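# Sort full electrode packs onto the low platform

## Task

Three packs of welding electrodes look the same, but one or two of them are full and the rest are partly used. Place every full pack lying flat on the low platform and keep every partly used pack off it. The scene fails if, at the end, the robot is holding a partly used pack above the table. A pack counts as placed only if it stays there without the robot supporting it. Finally open the grippers and move the arms away.

## Robot and tools

Robot: two arms, left_arm and right_arm, facing each other across a table. Each has a parallel two-finger gripper and a wrist camera. Bases in the scene frame: left_arm at (-0.076, +0.431, +0.069) m, quat_wxyz (+0.861, 0, 0, -0.508); right_arm at (+0.001, -0.422, +0.089) m, quat_wxyz (+0.563, 0, 0, +0.826).

Scene frame: origin at the table centre, +z up, table surface at z = +0.020 m, left_arm's base on the +y side. The arm names do not refer to image sides. Gripper frame: fingers extend along +x and close along y. The reported hand position is the point between the finger pads, about 3 to 4 cm behind the tips; at long reach it can be somewhat off.

Since the packs look identical, full ones must be told apart some other way, for example by lifting each one and comparing how heavy it seems (joint effort, lag, or behaviour in the results). Avoid leaving a partly used pack hanging in a gripper at the end; set it down on the table, off the platform.

Tool execute_actions(actions): a list of actions, run in order. Each action is a table of at most 15 rows; each row lasts one control step of 1/30 s, and if fewer than 15 rows are given the last row repeats to fill 15 steps. Each row is one flat list of 14 numbers, each in [-1, 1], covering both arms even if one is idle: dx, dy, dz, rx, ry, rz, opening for left_arm, then the same seven for right_arm. The first six numbers are an offset, not a pose: a target displacement from that gripper's measured pose at the start of the action (for the first action in a call, the pose in the latest result for this scene), expressed in the gripper's own axes. Every row is relative to that same start pose, not the previous row. Scale: 1.0 equals 0.6 m of translation or 180 degrees of rotation; rx, ry, rz form a single rotation vector. Opening is absolute: +1 is fully open (0.088 m), empty fingers touch near -0.80, and values down to -1 close no further. Closing from fully open takes at least about 0.5 s. An empty list just returns the current state and images.

Each control step clips the command to within 70 mm and 16 degrees of the measured pose, then damped inverse kinematics drives the joints, favouring position over orientation. Large offsets may therefore need several actions; afterwards the arm stops at its last clipped pose, so send the remainder next. "Hand target" lines show where each gripper is currently being driven.

Tool move(target, speed, blocking): target is one 14-number row in the same layout, offsets measured from the pose in the latest result that shows one. Both grippers travel straight lines that finish together, lasting 0.5 to 10 s; anything longer is cut off at 10 s. speed is each arm's top linear speed in m/s, 0.002 to 0.5 (default 0.25), with rotation capped at twice that in rad/s. Openings are sent at the start. Paths ignore obstacles and the other arm, and grippers can lag, drift or overshoot the speed, especially near full extension. Faster moves and targets set deeper past a contact press harder. The result adds a "move:" line giving the ending (done, off_target, moving, held, fault) and active limits (paced = pose clipped; held = a check blocked steps, after which the arm may jump quickly), plus each gripper's distance from its target. With blocking=false the result comes after 0.5 s while motion continues; check with wait(0), and call wait or stop before any new execute_actions or move.

Tool wait(seconds): 0 to 10 s, arms keep their last command; returns early if a running move ends. Tool stop(): brakes the running move; it needs stopping distance, and fingers keep moving. Tool zoom_image(camera, region): magnifies part of a camera's latest image; region is [x0, y0, x1, y1] in pixels, at most 504 by 504. Cameras: cam_head_left, cam_head_right, cam_high, cam_low, cam_left_wrist, cam_right_wrist, all 504x504. Tool read_manual(section): only licence text, no motion. Tool finished_scene(scene): pass the current scene's number; it is final and reports success.

Results: per arm, end_effector_position (m), end_effector_quat_wxyz, and linear/angular velocities. grip_measured is the finger opening on the command scale (up to ~1 mm bias per arm; while squeezing something hard it reads up to ~0.061 narrower than reality). To hold, command about 0.07 below grip_measured; smaller margins grip more gently. Pad force is about 34 to 49 N. grip_effort_n is motor effort in N (negative closes), saturating near 83 N, with per-arm offset and noise, and it stays non-zero at rest. "pose unreachable" means a clearance check altered that arm's command. MOTOR HOT appears from 50 °C; at 95 °C an OVER-TEMPERATURE FAULT holds the arm, and it may lose power if it does not cool, so do not hold loads longer than needed.

Joint ranges (rad): waist -3.054 to 3.054, shoulder 0 to 3.142, elbow 0 to 2.356, wrist pitch -1.571 to 1.571, wrist yaw -1.571 to 1.571, wrist roll -3.142 to 3.142. Load limits (N m): waist 16.6, shoulder 20.6, elbow 20.5, wrist pitch 5.42, wrist yaw 5.4, wrist roll 5.07, including held weight; exceeding one freezes that arm for 10 s and drops the rest of the call. Friction can leave the gripper short or tilted, so verify pose after each move and correct it. For an idle arm send zeros (or the offset back to where it belongs) and its current opening.

Avoid: knocking anything off the table, dropping or slamming packs, arms colliding or pushing each other, hard presses. Occasional external tugs may disturb held or loose objects. Finish by releasing and retracting both arms.

Each tool is called after ">>>" in YAML: its name, and indented under it one key for each argument.

## Session

>>> execute_actions:
  actions: []

Scene clock: 0.00 s.
left_arm: end_effector_position=(+0.3243, +0.4957, +0.1346) grip_measured=+1.000 grip_effort_n=n/a end_effector_quat_wxyz=(+0.719, -0.210, +0.635, +0.187) end_effector_velocity=(-0.003, +0.002, +0.000) end_effector_angular_velocity=(+0.021, +0.011, -0.007) | right_arm: end_effector_position=(+0.1439, +0.0081, +0.1909) grip_measured=+0.982 grip_effort_n=n/a end_effector_quat_wxyz=(+0.507, -0.499, +0.260, +0.653) end_effector_velocity=(-0.003, -0.001, +0.000) end_effector_angular_velocity=(+0.000, +0.019, +0.013)
Joint positions: left_arm=[ 1.233  2.016  1.537 -0.97   0.017 -0.405  0.088] | right_arm=[-0.739  1.963  1.542 -0.755 -0.132 -0.734  0.087]
Joint velocities: left_arm=[-0.002 -0.002 -0.002 -0.007 -0.022  0.007  0.   ] | right_arm=[-0.002 -0.002 -0.002 -0.007 -0.022 -0.007 -0.   ]
Motor temperatures (°C, as the motors report them): left_arm=[28 27 29 28 27 29] | right_arm=[27 37 34 28 28 29]
Heat: left arm: hottest elbow 29 °C (+0.0 °C/min); right arm: hottest shoulder 37 °C (+0.0 °C/min).
Hand target (left_arm): +0.324, +0.496, +0.135; +0.719, -0.210, +0.635, +0.187
Hand target (right_arm): +0.144, +0.008, +0.191; +0.507, -0.499, +0.260, +0.653

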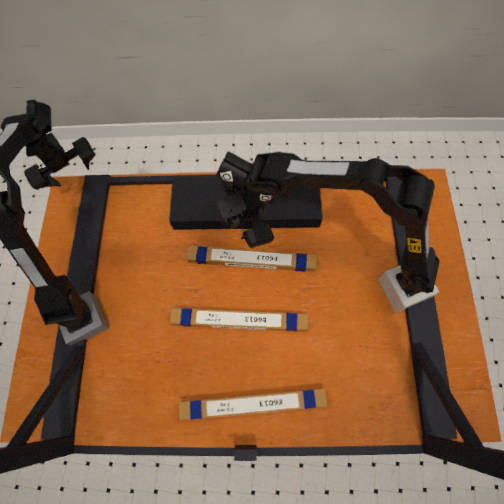

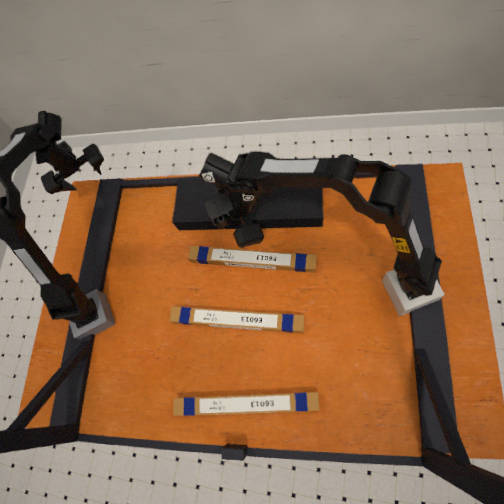

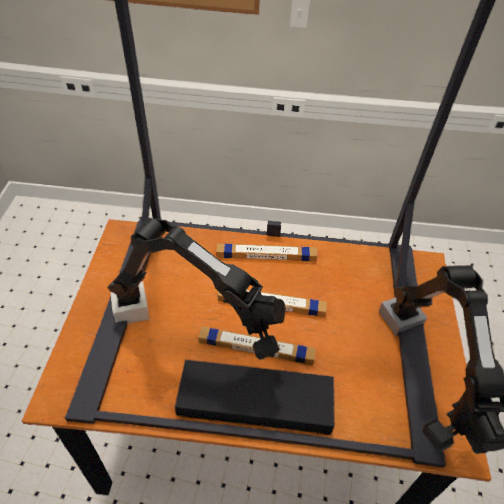

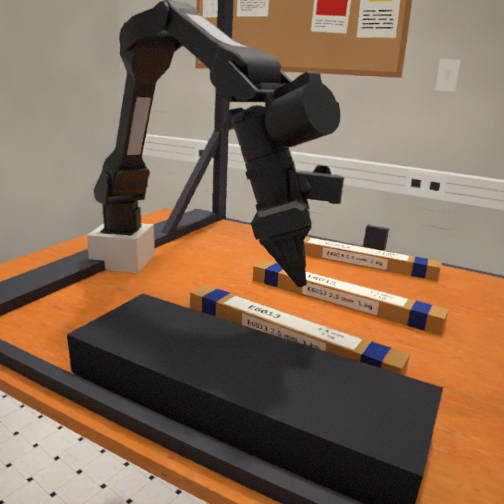

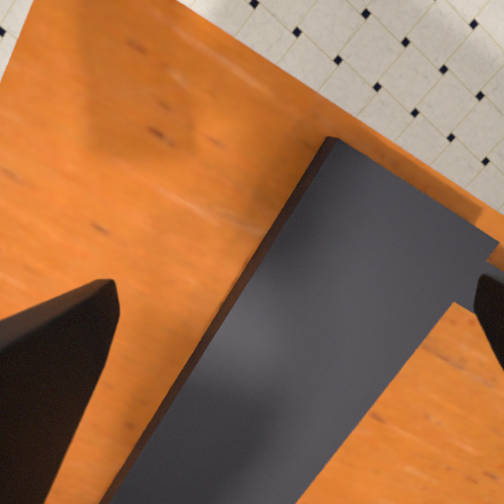

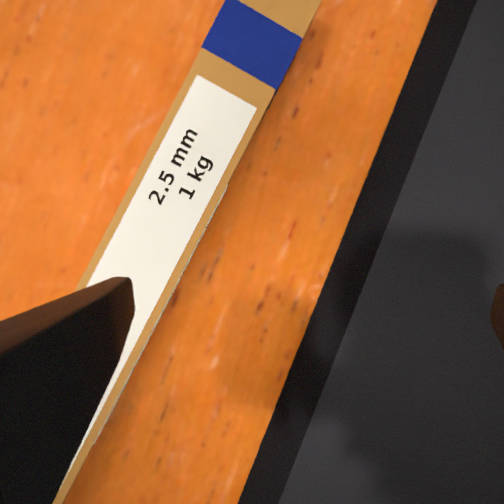

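>>> move:
  target: [0,0,0,0,0,0,1,0.094,0.128,-0.047,0.148,0.047,0.0135,1]
  speed: 0.15

Scene clock: 15.43 s.
left_arm: end_effector_position=(+0.3243, +0.4957, +0.1346) grip_measured=+1.000 grip_effort_n=-0.2 end_effector_quat_wxyz=(+0.719, -0.210, +0.635, +0.187) end_effector_velocity=(-0.002, -0.002, +0.002) end_effector_angular_velocity=(+0.004, +0.004, +0.015) | right_arm: end_effector_position=(+0.0872, -0.0152, +0.1263) grip_measured=+0.982 grip_effort_n=2.1 end_effector_quat_wxyz=(+0.580, -0.406, +0.438, +0.554) end_effector_velocity=(+0.000, +0.001, +0.001) end_effector_angular_velocity=(+0.009, +0.003, +0.007)
Joint positions: left_arm=[ 1.233  2.016  1.537 -0.97   0.017 -0.405  0.088] | right_arm=[-0.606  1.971  1.322 -0.638 -0.063 -0.162  0.087]
Joint velocities: left_arm=[-0.007 -0.007 -0.002 -0.007 -0.007 -0.022  0.   ] | right_arm=[-0.002 -0.002 -0.002  0.007 -0.007 -0.007 -0.   ]
Motor temperatures (°C, as the motors report them): left_arm=[28 33 30 28 27 29] | right_arm=[27 42 35 28 28 29]
Heat: left arm: hottest shoulder 33 °C (+15.6 °C/min); right arm: hottest shoulder 42 °C (+19.4 °C/min).
Hand target (left_arm): +0.324, +0.496, +0.135; +0.719, -0.210, +0.635, +0.187
Hand target (right_arm): +0.085, -0.020, +0.116; +0.574, -0.411, +0.449, +0.547
Off the commanded pose (left_arm): 0.000 m, 0 deg.
Off the commanded pose (right_arm): 0.012 m, 2 deg.
move: off_target (right_arm)

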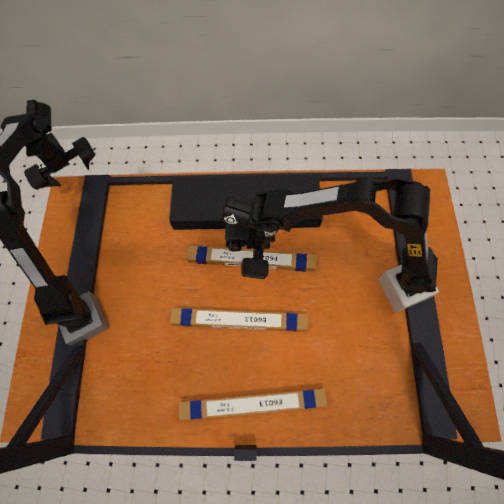

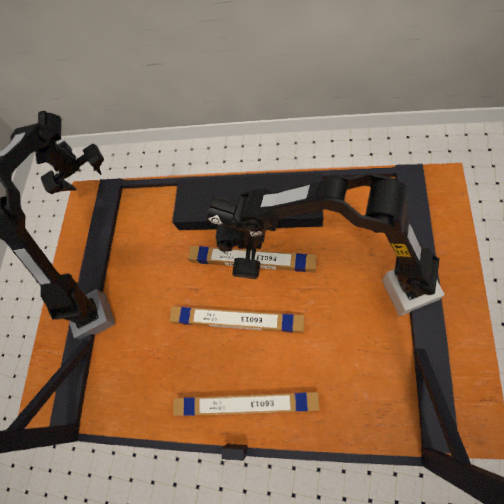

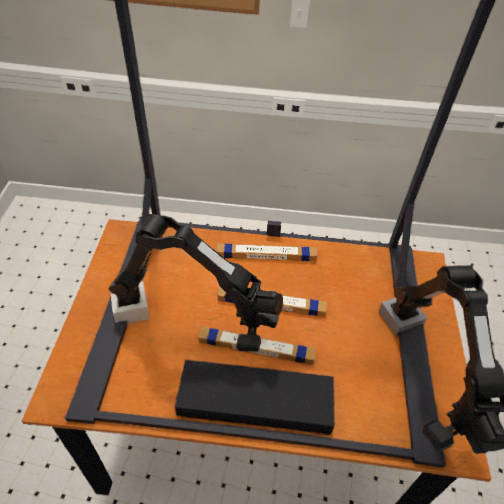

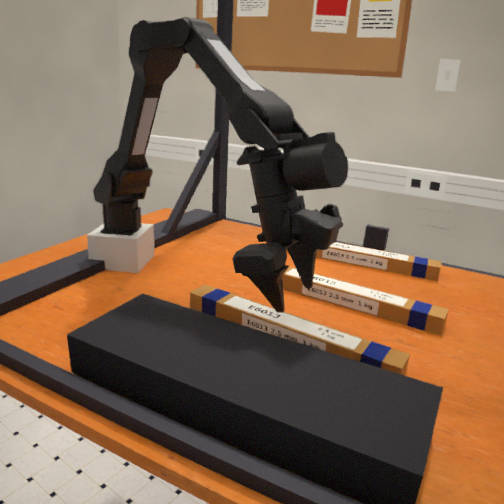

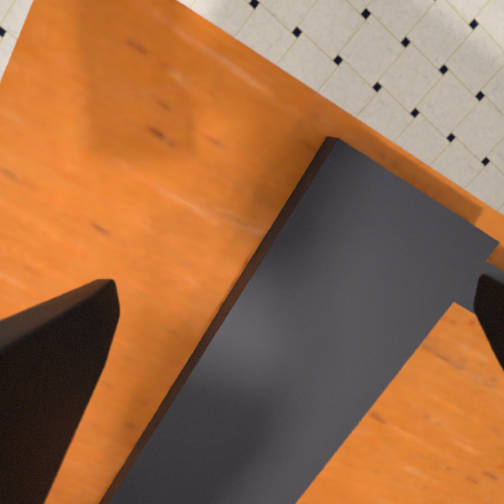

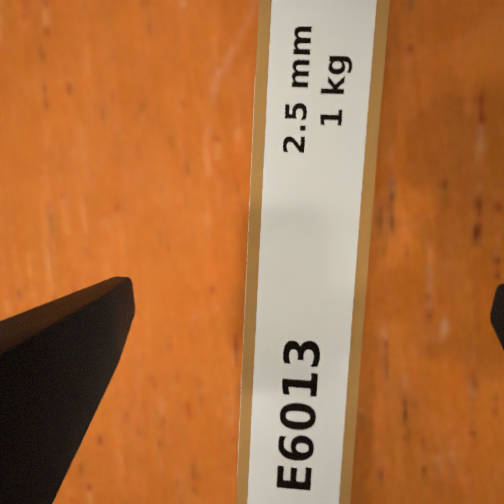

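>>> move:
  target: [0,0,0,0,0,0,1,0.115,0,-0.04,0.015,0.008,0,1]
  speed: 0.06

>>> execute_actions:
  actions:
    - [[0,0,0,0,0,0,1,0,0,0,0,0,0,-0.3]]
    - [[0,0,0,0,0,0,1,0,0,0,0,0,0,-0.3]]

>>> move:
  target: [0,0,0,0,0,0,1,-0.245,0,0.135,0,0,0,-0.3]
  speed: 0.1

Scene clock: 27.53 s.
left_arm: end_effector_position=(+0.3243, +0.4957, +0.1346) grip_measured=+1.000 grip_effort_n=0.2 end_effector_quat_wxyz=(+0.719, -0.210, +0.635, +0.187) end_effector_velocity=(-0.000, +0.000, +0.001) end_effector_angular_velocity=(+0.007, -0.006, +0.006) | right_arm: end_effector_position=(+0.0883, -0.0119, +0.0633) grip_measured=+0.982 grip_effort_n=2.1 end_effector_quat_wxyz=(+0.590, -0.393, +0.449, +0.544) end_effector_velocity=(-0.000, -0.001, -0.001) end_effector_angular_velocity=(+0.001, -0.010, +0.007)
Joint positions: left_arm=[ 1.233  2.016  1.537 -0.97   0.017 -0.405  0.088] | right_arm=[-0.606  2.099  1.231 -0.416 -0.061 -0.12   0.087]
Joint velocities: left_arm=[-0.002 -0.007 -0.007  0.007 -0.007 -0.007  0.   ] | right_arm=[ 0.002 -0.002 -0.007  0.007  0.007 -0.007 -0.   ]
Motor temperatures (°C, as the motors report them): left_arm=[28 36 31 28 27 29] | right_arm=[27 42 35 28 28 29]
Heat: left arm: hottest shoulder 36 °C (+15.3 °C/min); right arm: hottest shoulder 42 °C (+10.9 °C/min).
Hand target (left_arm): +0.324, +0.496, +0.135; +0.719, -0.210, +0.635, +0.187
Hand target (right_arm): +0.086, -0.018, +0.054; +0.584, -0.399, +0.458, +0.538
Off the commanded pose (left_arm): 0.000 m, 0 deg.
Off the commanded pose (right_arm): 0.012 m, 2 deg.
move: off_target (right_arm)

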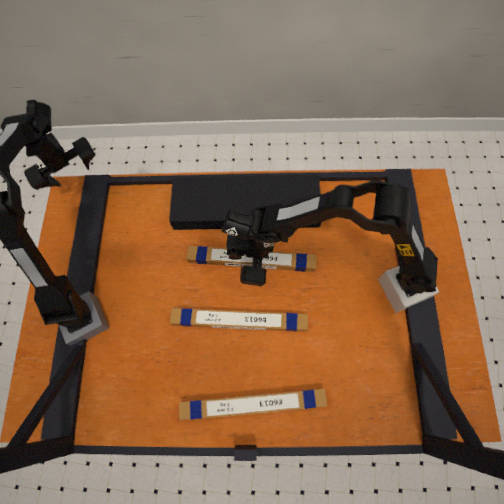

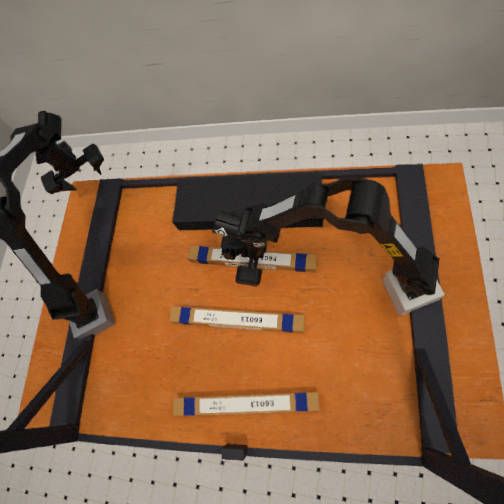

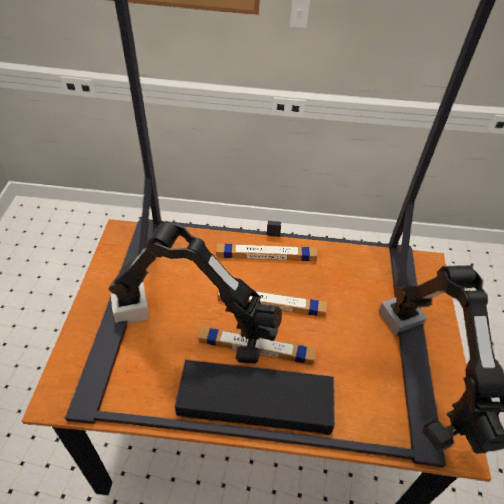

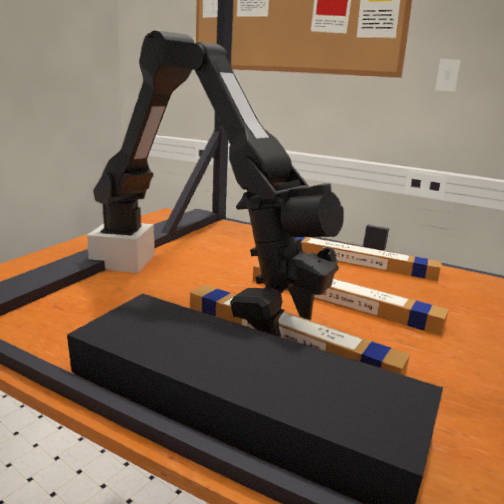

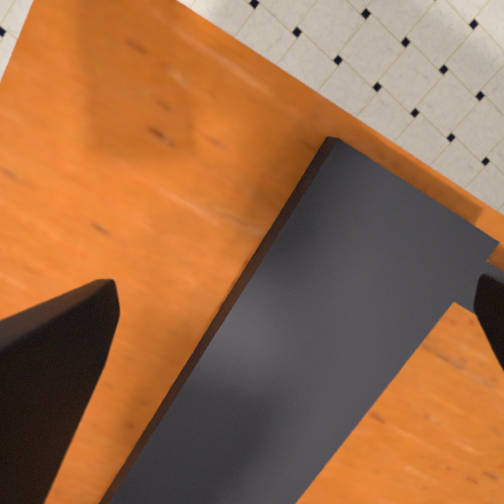

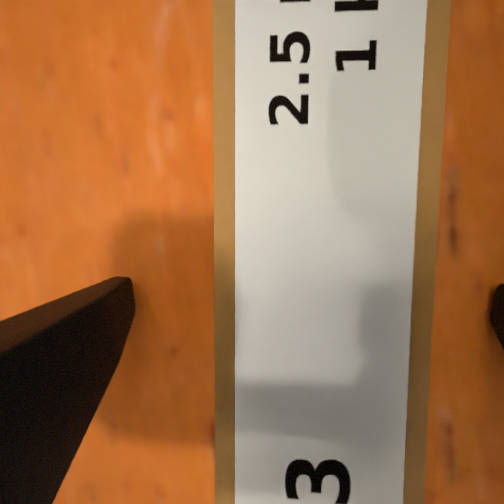

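Scene clock: 28.53 s.
left_arm: end_effector_position=(+0.3243, +0.4957, +0.1346) grip_measured=+1.000 grip_effort_n=-0.2 end_effector_quat_wxyz=(+0.719, -0.210, +0.635, +0.187) end_effector_velocity=(-0.002, -0.000, +0.000) end_effector_angular_velocity=(+0.005, +0.008, +0.006) | right_arm: end_effector_position=(+0.0884, -0.0119, +0.0633) grip_measured=-0.059 grip_effort_n=-83.5 end_effector_quat_wxyz=(+0.590, -0.394, +0.449, +0.544) end_effector_velocity=(+0.001, -0.003, +0.002) end_effector_angular_velocity=(-0.010, +0.003, +0.016)
Joint positions: left_arm=[ 1.233  2.016  1.537 -0.97   0.017 -0.405  0.088] | right_arm=[-0.606  2.099  1.231 -0.416 -0.06  -0.12   0.036]
Joint velocities: left_arm=[-0.002 -0.002 -0.002 -0.007 -0.007 -0.007  0.   ] | right_arm=[-0.007 -0.007  0.002 -0.022 -0.007 -0.022 -0.   ]
Motor temperatures (°C, as the motors report them): left_arm=[28 36 31 28 27 29] | right_arm=[27 42 35 29 28 29]
Heat: left arm: hottest shoulder 36 °C (+14.7 °C/min); right arm: hottest shoulder 42 °C (+10.5 °C/min).
Hand target (left_arm): +0.324, +0.496, +0.135; +0.719, -0.210, +0.635, +0.187
Hand target (right_arm): +0.088, -0.012, +0.063; +0.590, -0.394, +0.449, +0.544
Off the commanded pose (left_arm): 0.000 m, 0 deg.
Off the commanded pose (right_arm): 0.000 m, 0 deg.

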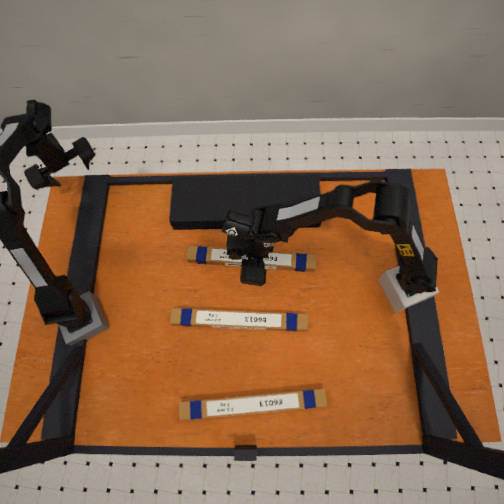

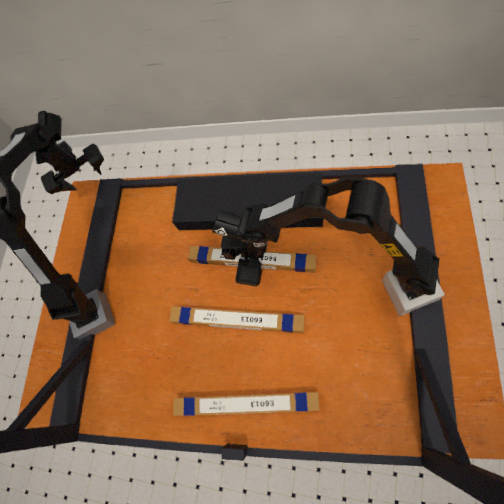

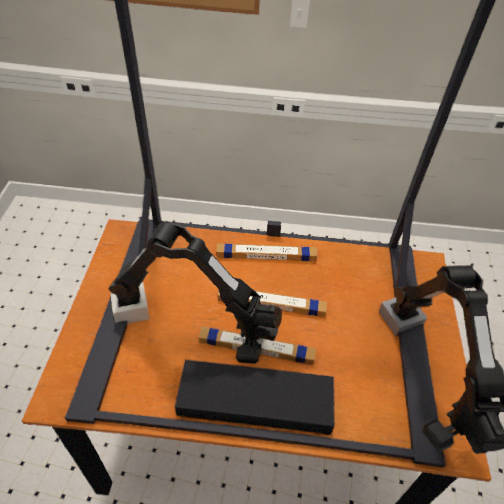

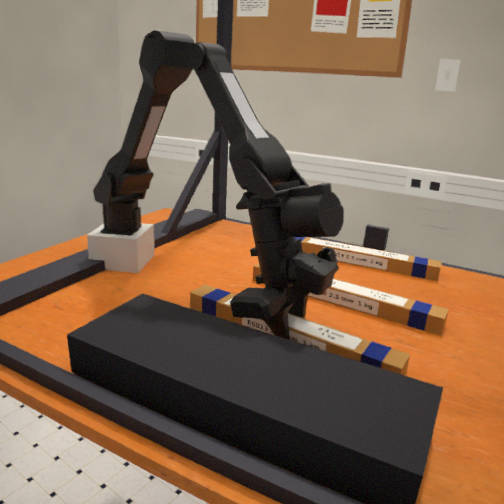

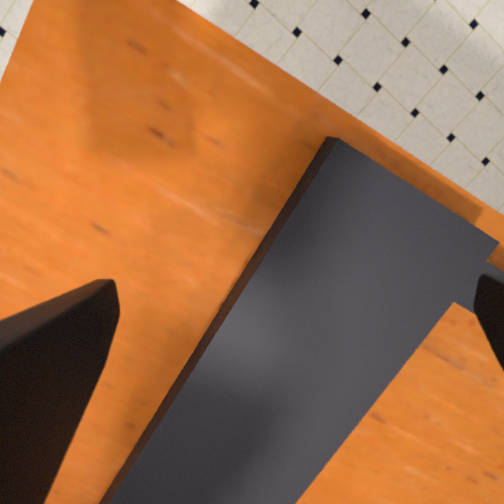

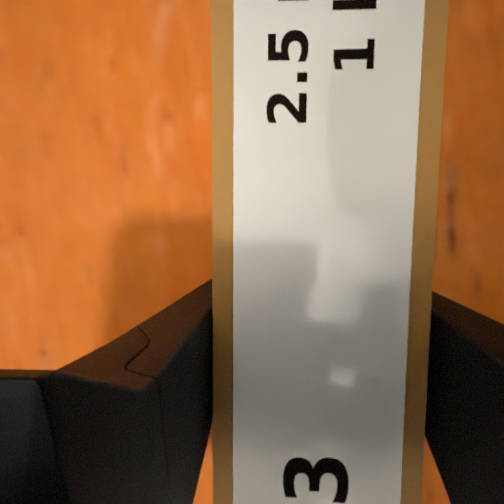

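Scene clock: 30.63 s.
left_arm: end_effector_position=(+0.3243, +0.4957, +0.1346) grip_measured=+1.000 grip_effort_n=-0.2 end_effector_quat_wxyz=(+0.719, -0.210, +0.635, +0.187) end_effector_velocity=(-0.002, -0.000, +0.000) end_effector_angular_velocity=(+0.005, +0.008, +0.006) | right_arm: end_effector_position=(+0.0949, +0.0157, +0.2195) grip_measured=-0.059 grip_effort_n=-83.5 end_effector_quat_wxyz=(+0.583, -0.399, +0.458, +0.539) end_effector_velocity=(-0.005, -0.003, -0.001) end_effector_angular_velocity=(-0.017, +0.024, +0.015)
Joint positions: left_arm=[ 1.233  2.016  1.537 -0.97   0.017 -0.405  0.088] | right_arm=[-0.606  2.038  1.805 -1.078 -0.06  -0.12   0.036]
Joint velocities: left_arm=[-0.002 -0.002 -0.002 -0.007 -0.007 -0.007  0.   ] | right_arm=[ 0.002  0.002  0.002 -0.022 -0.022 -0.007  0.   ]
Motor temperatures (°C, as the motors report them): left_arm=[28 37 31 28 27 29] | right_arm=[27 44 36 29 28 29]
Heat: left arm: hottest shoulder 37 °C (+15.7 °C/min); right arm: hottest shoulder 44 °C (+13.7 °C/min).
Hand target (left_arm): +0.324, +0.496, +0.135; +0.719, -0.210, +0.635, +0.187
Hand target (right_arm): +0.096, +0.022, +0.227; +0.590, -0.393, +0.449, +0.544
Off the commanded pose (left_arm): 0.000 m, 0 deg.
Off the commanded pose (right_arm): 0.011 m, 2 deg.
move: off_target (right_arm)

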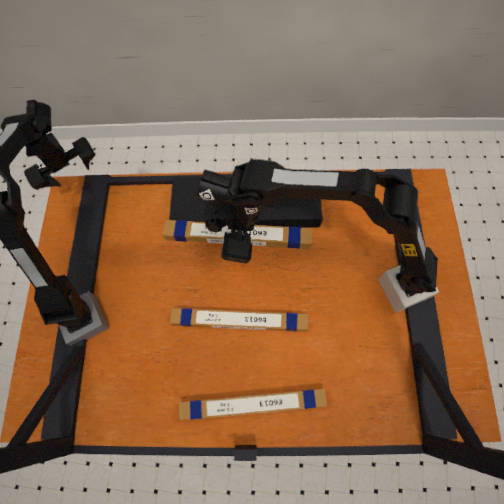

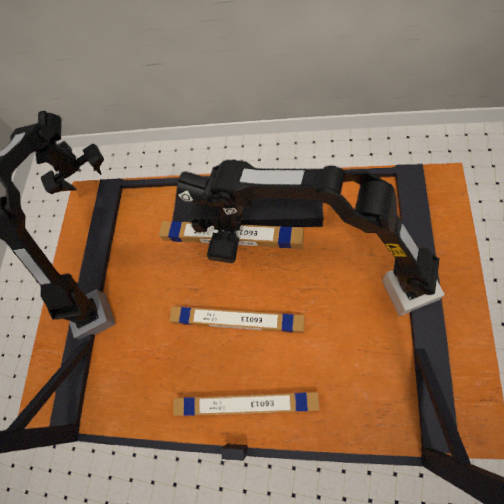

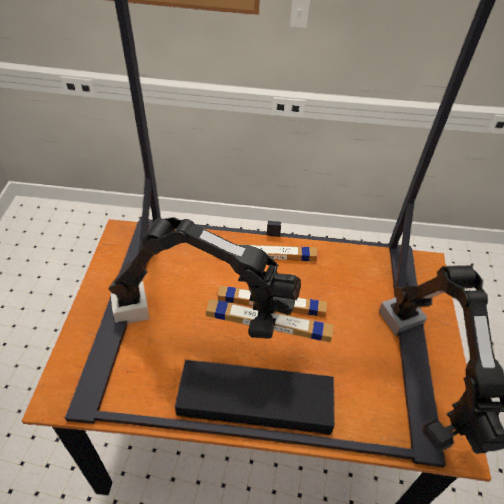

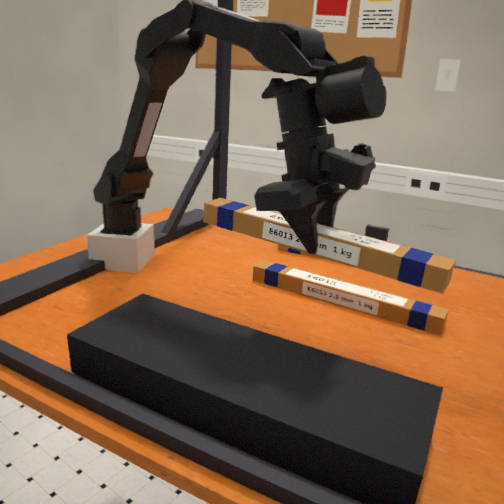

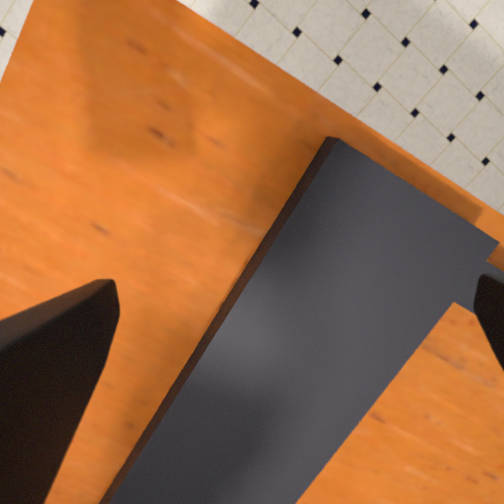

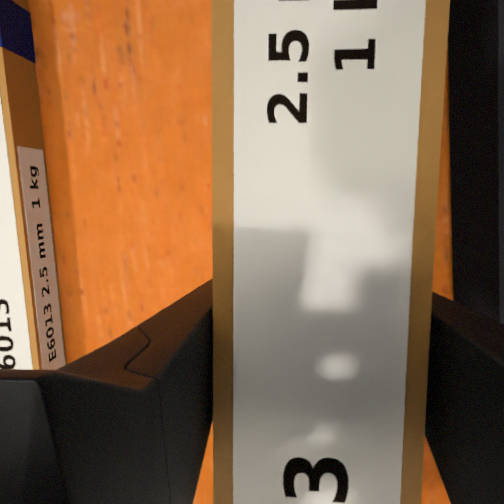

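>>> move:
  target: [0,0,0,0,0,0,1,0.225,0,-0.095,0,0,0,-0.3]
  speed: 0.1

>>> move:
  target: [0,0,0,0,0,0,1,0.046,0,-0.018,0,0.008,0,-0.3]
  speed: 0.03

Scene clock: 37.43 s.
left_arm: end_effector_position=(+0.3243, +0.4957, +0.1346) grip_measured=+1.000 grip_effort_n=0.2 end_effector_quat_wxyz=(+0.719, -0.210, +0.635, +0.187) end_effector_velocity=(-0.002, -0.002, -0.002) end_effector_angular_velocity=(-0.010, +0.011, +0.004) | right_arm: end_effector_position=(+0.0902, -0.0020, +0.0757) grip_measured=-0.059 grip_effort_n=-83.5 end_effector_quat_wxyz=(+0.584, -0.399, +0.457, +0.540) end_effector_velocity=(+0.000, +0.001, +0.001) end_effector_angular_velocity=(+0.009, -0.001, +0.021)
Joint positions: left_arm=[ 1.233  2.016  1.537 -0.97   0.017 -0.405  0.088] | right_arm=[-0.604  2.118  1.328 -0.519 -0.06  -0.12   0.036]
Joint velocities: left_arm=[-0.002  0.002 -0.002 -0.007  0.007 -0.007  0.   ] | right_arm=[-0.002 -0.002 -0.002  0.007 -0.007 -0.022 -0.   ]
Motor temperatures (°C, as the motors report them): left_arm=[28 38 32 28 27 29] | right_arm=[27 45 37 29 28 29]
Heat: left arm: hottest shoulder 38 °C (+14.4 °C/min); right arm: hottest shoulder 45 °C (+12.8 °C/min).
Hand target (left_arm): +0.324, +0.496, +0.135; +0.719, -0.210, +0.635, +0.187
Hand target (right_arm): +0.089, -0.003, +0.074; +0.583, -0.400, +0.458, +0.539
Off the commanded pose (left_arm): 0.000 m, 0 deg.
Off the commanded pose (right_arm): 0.002 m, 0 deg.
move: done

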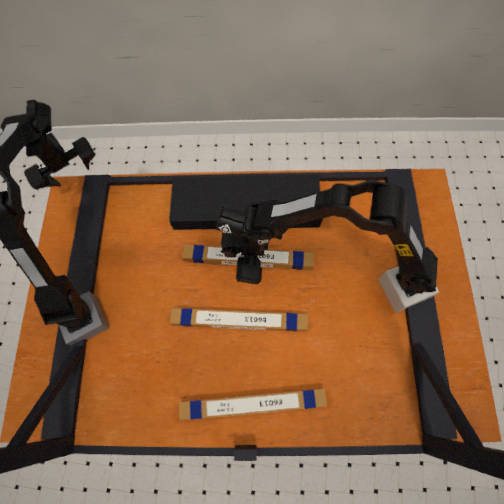

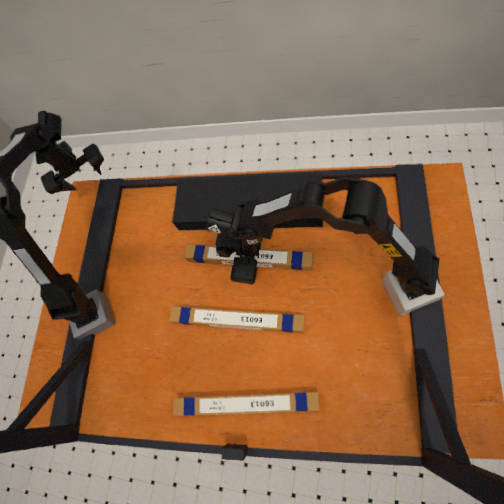

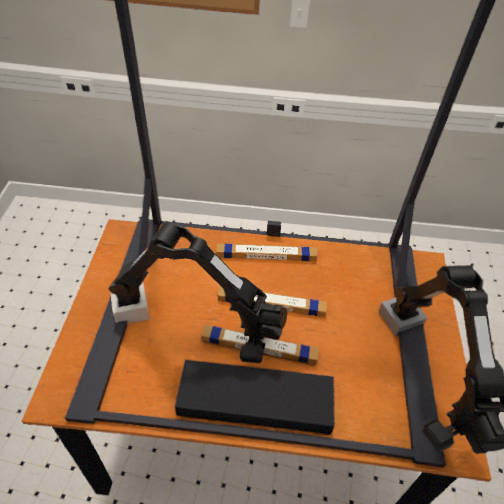

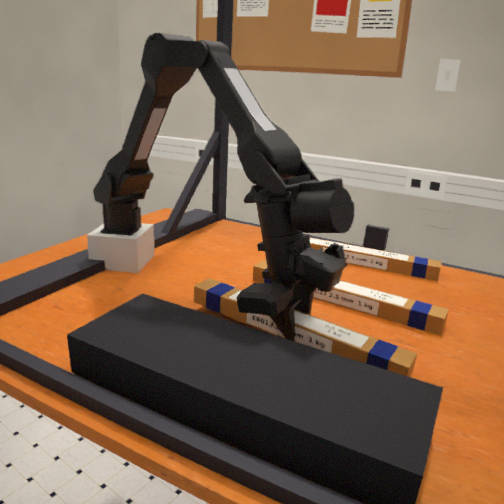

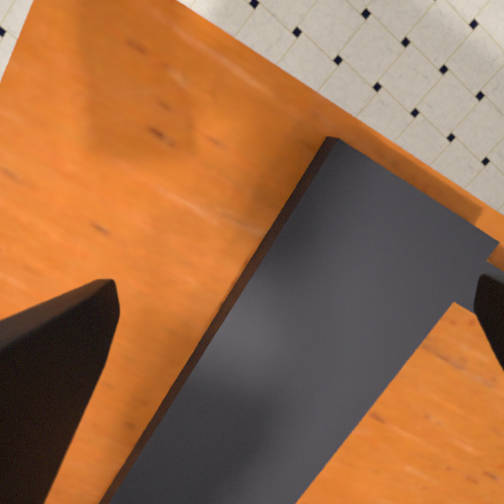

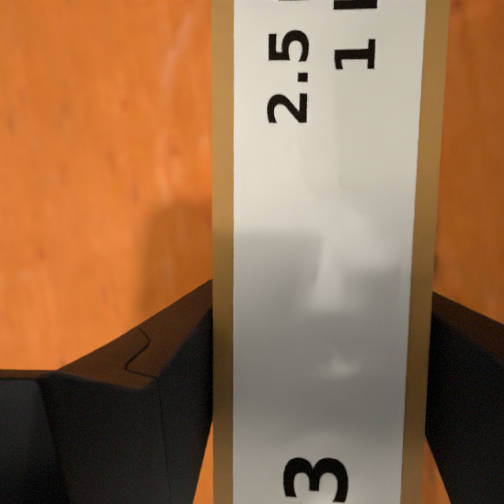

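Scene clock: 38.63 s.
left_arm: end_effector_position=(+0.3243, +0.4957, +0.1346) grip_measured=+1.000 grip_effort_n=-0.2 end_effector_quat_wxyz=(+0.719, -0.210, +0.635, +0.187) end_effector_velocity=(-0.002, -0.000, +0.000) end_effector_angular_velocity=(+0.003, +0.008, +0.020) | right_arm: end_effector_position=(+0.0919, +0.0038, +0.0626) grip_measured=-0.059 grip_effort_n=-83.5 end_effector_quat_wxyz=(+0.588, -0.396, +0.451, +0.542) end_effector_velocity=(-0.002, +0.001, +0.001) end_effector_angular_velocity=(+0.009, +0.003, +0.011)
Joint positions: left_arm=[ 1.233  2.016  1.537 -0.97   0.017 -0.405  0.088] | right_arm=[-0.604  2.155  1.323 -0.461 -0.058 -0.12   0.036]
Joint velocities: left_arm=[-0.002 -0.002 -0.002 -0.007 -0.007 -0.022  0.   ] | right_arm=[ 0.002 -0.002 -0.002  0.007 -0.007 -0.007  0.   ]
Motor temperatures (°C, as the motors report them): left_arm=[28 38 32 28 27 29] | right_arm=[27 45 37 29 28 29]
Heat: left arm: hottest shoulder 38 °C (+14.0 °C/min); right arm: hottest shoulder 45 °C (+12.4 °C/min).
Hand target (left_arm): +0.324, +0.496, +0.135; +0.719, -0.210, +0.635, +0.187
Hand target (right_arm): +0.089, -0.005, +0.047; +0.578, -0.406, +0.464, +0.535
Off the commanded pose (left_arm): 0.000 m, 0 deg.
Off the commanded pose (right_arm): 0.019 m, 2 deg.
move: off_target (right_arm)

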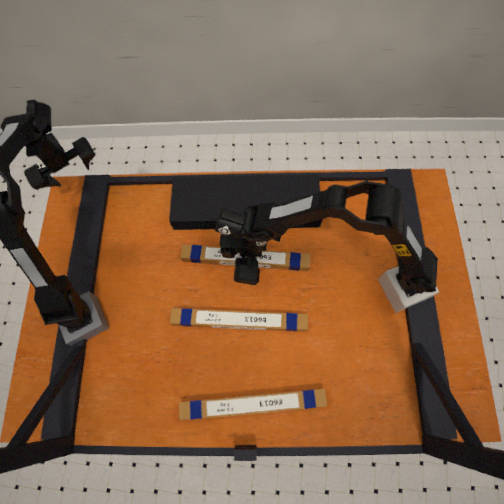

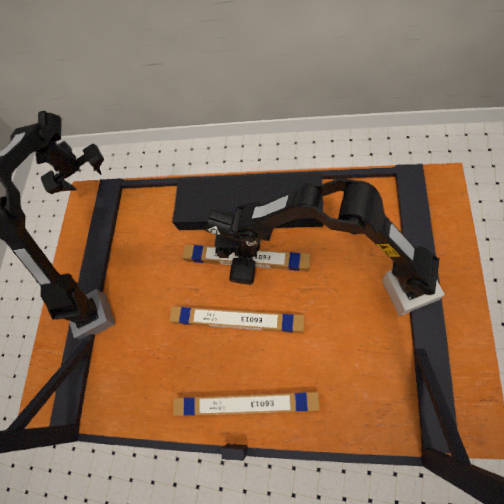

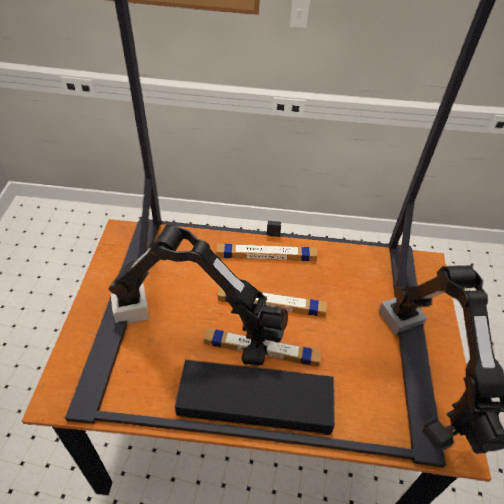

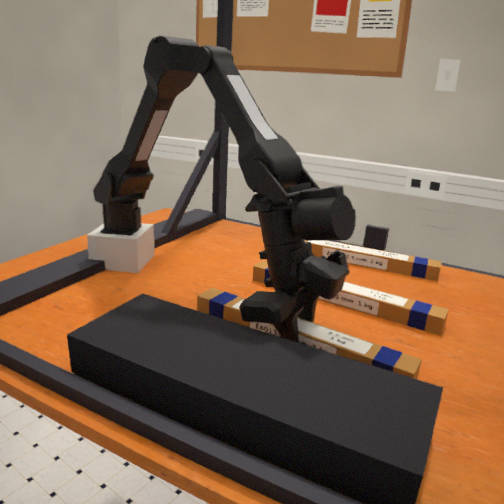

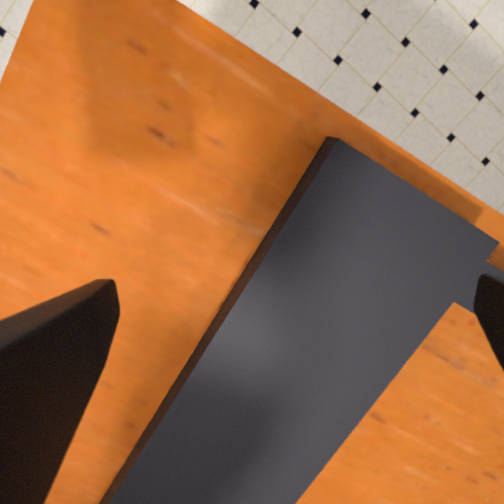

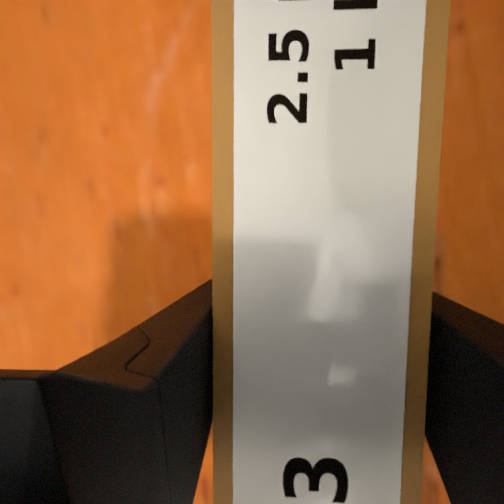

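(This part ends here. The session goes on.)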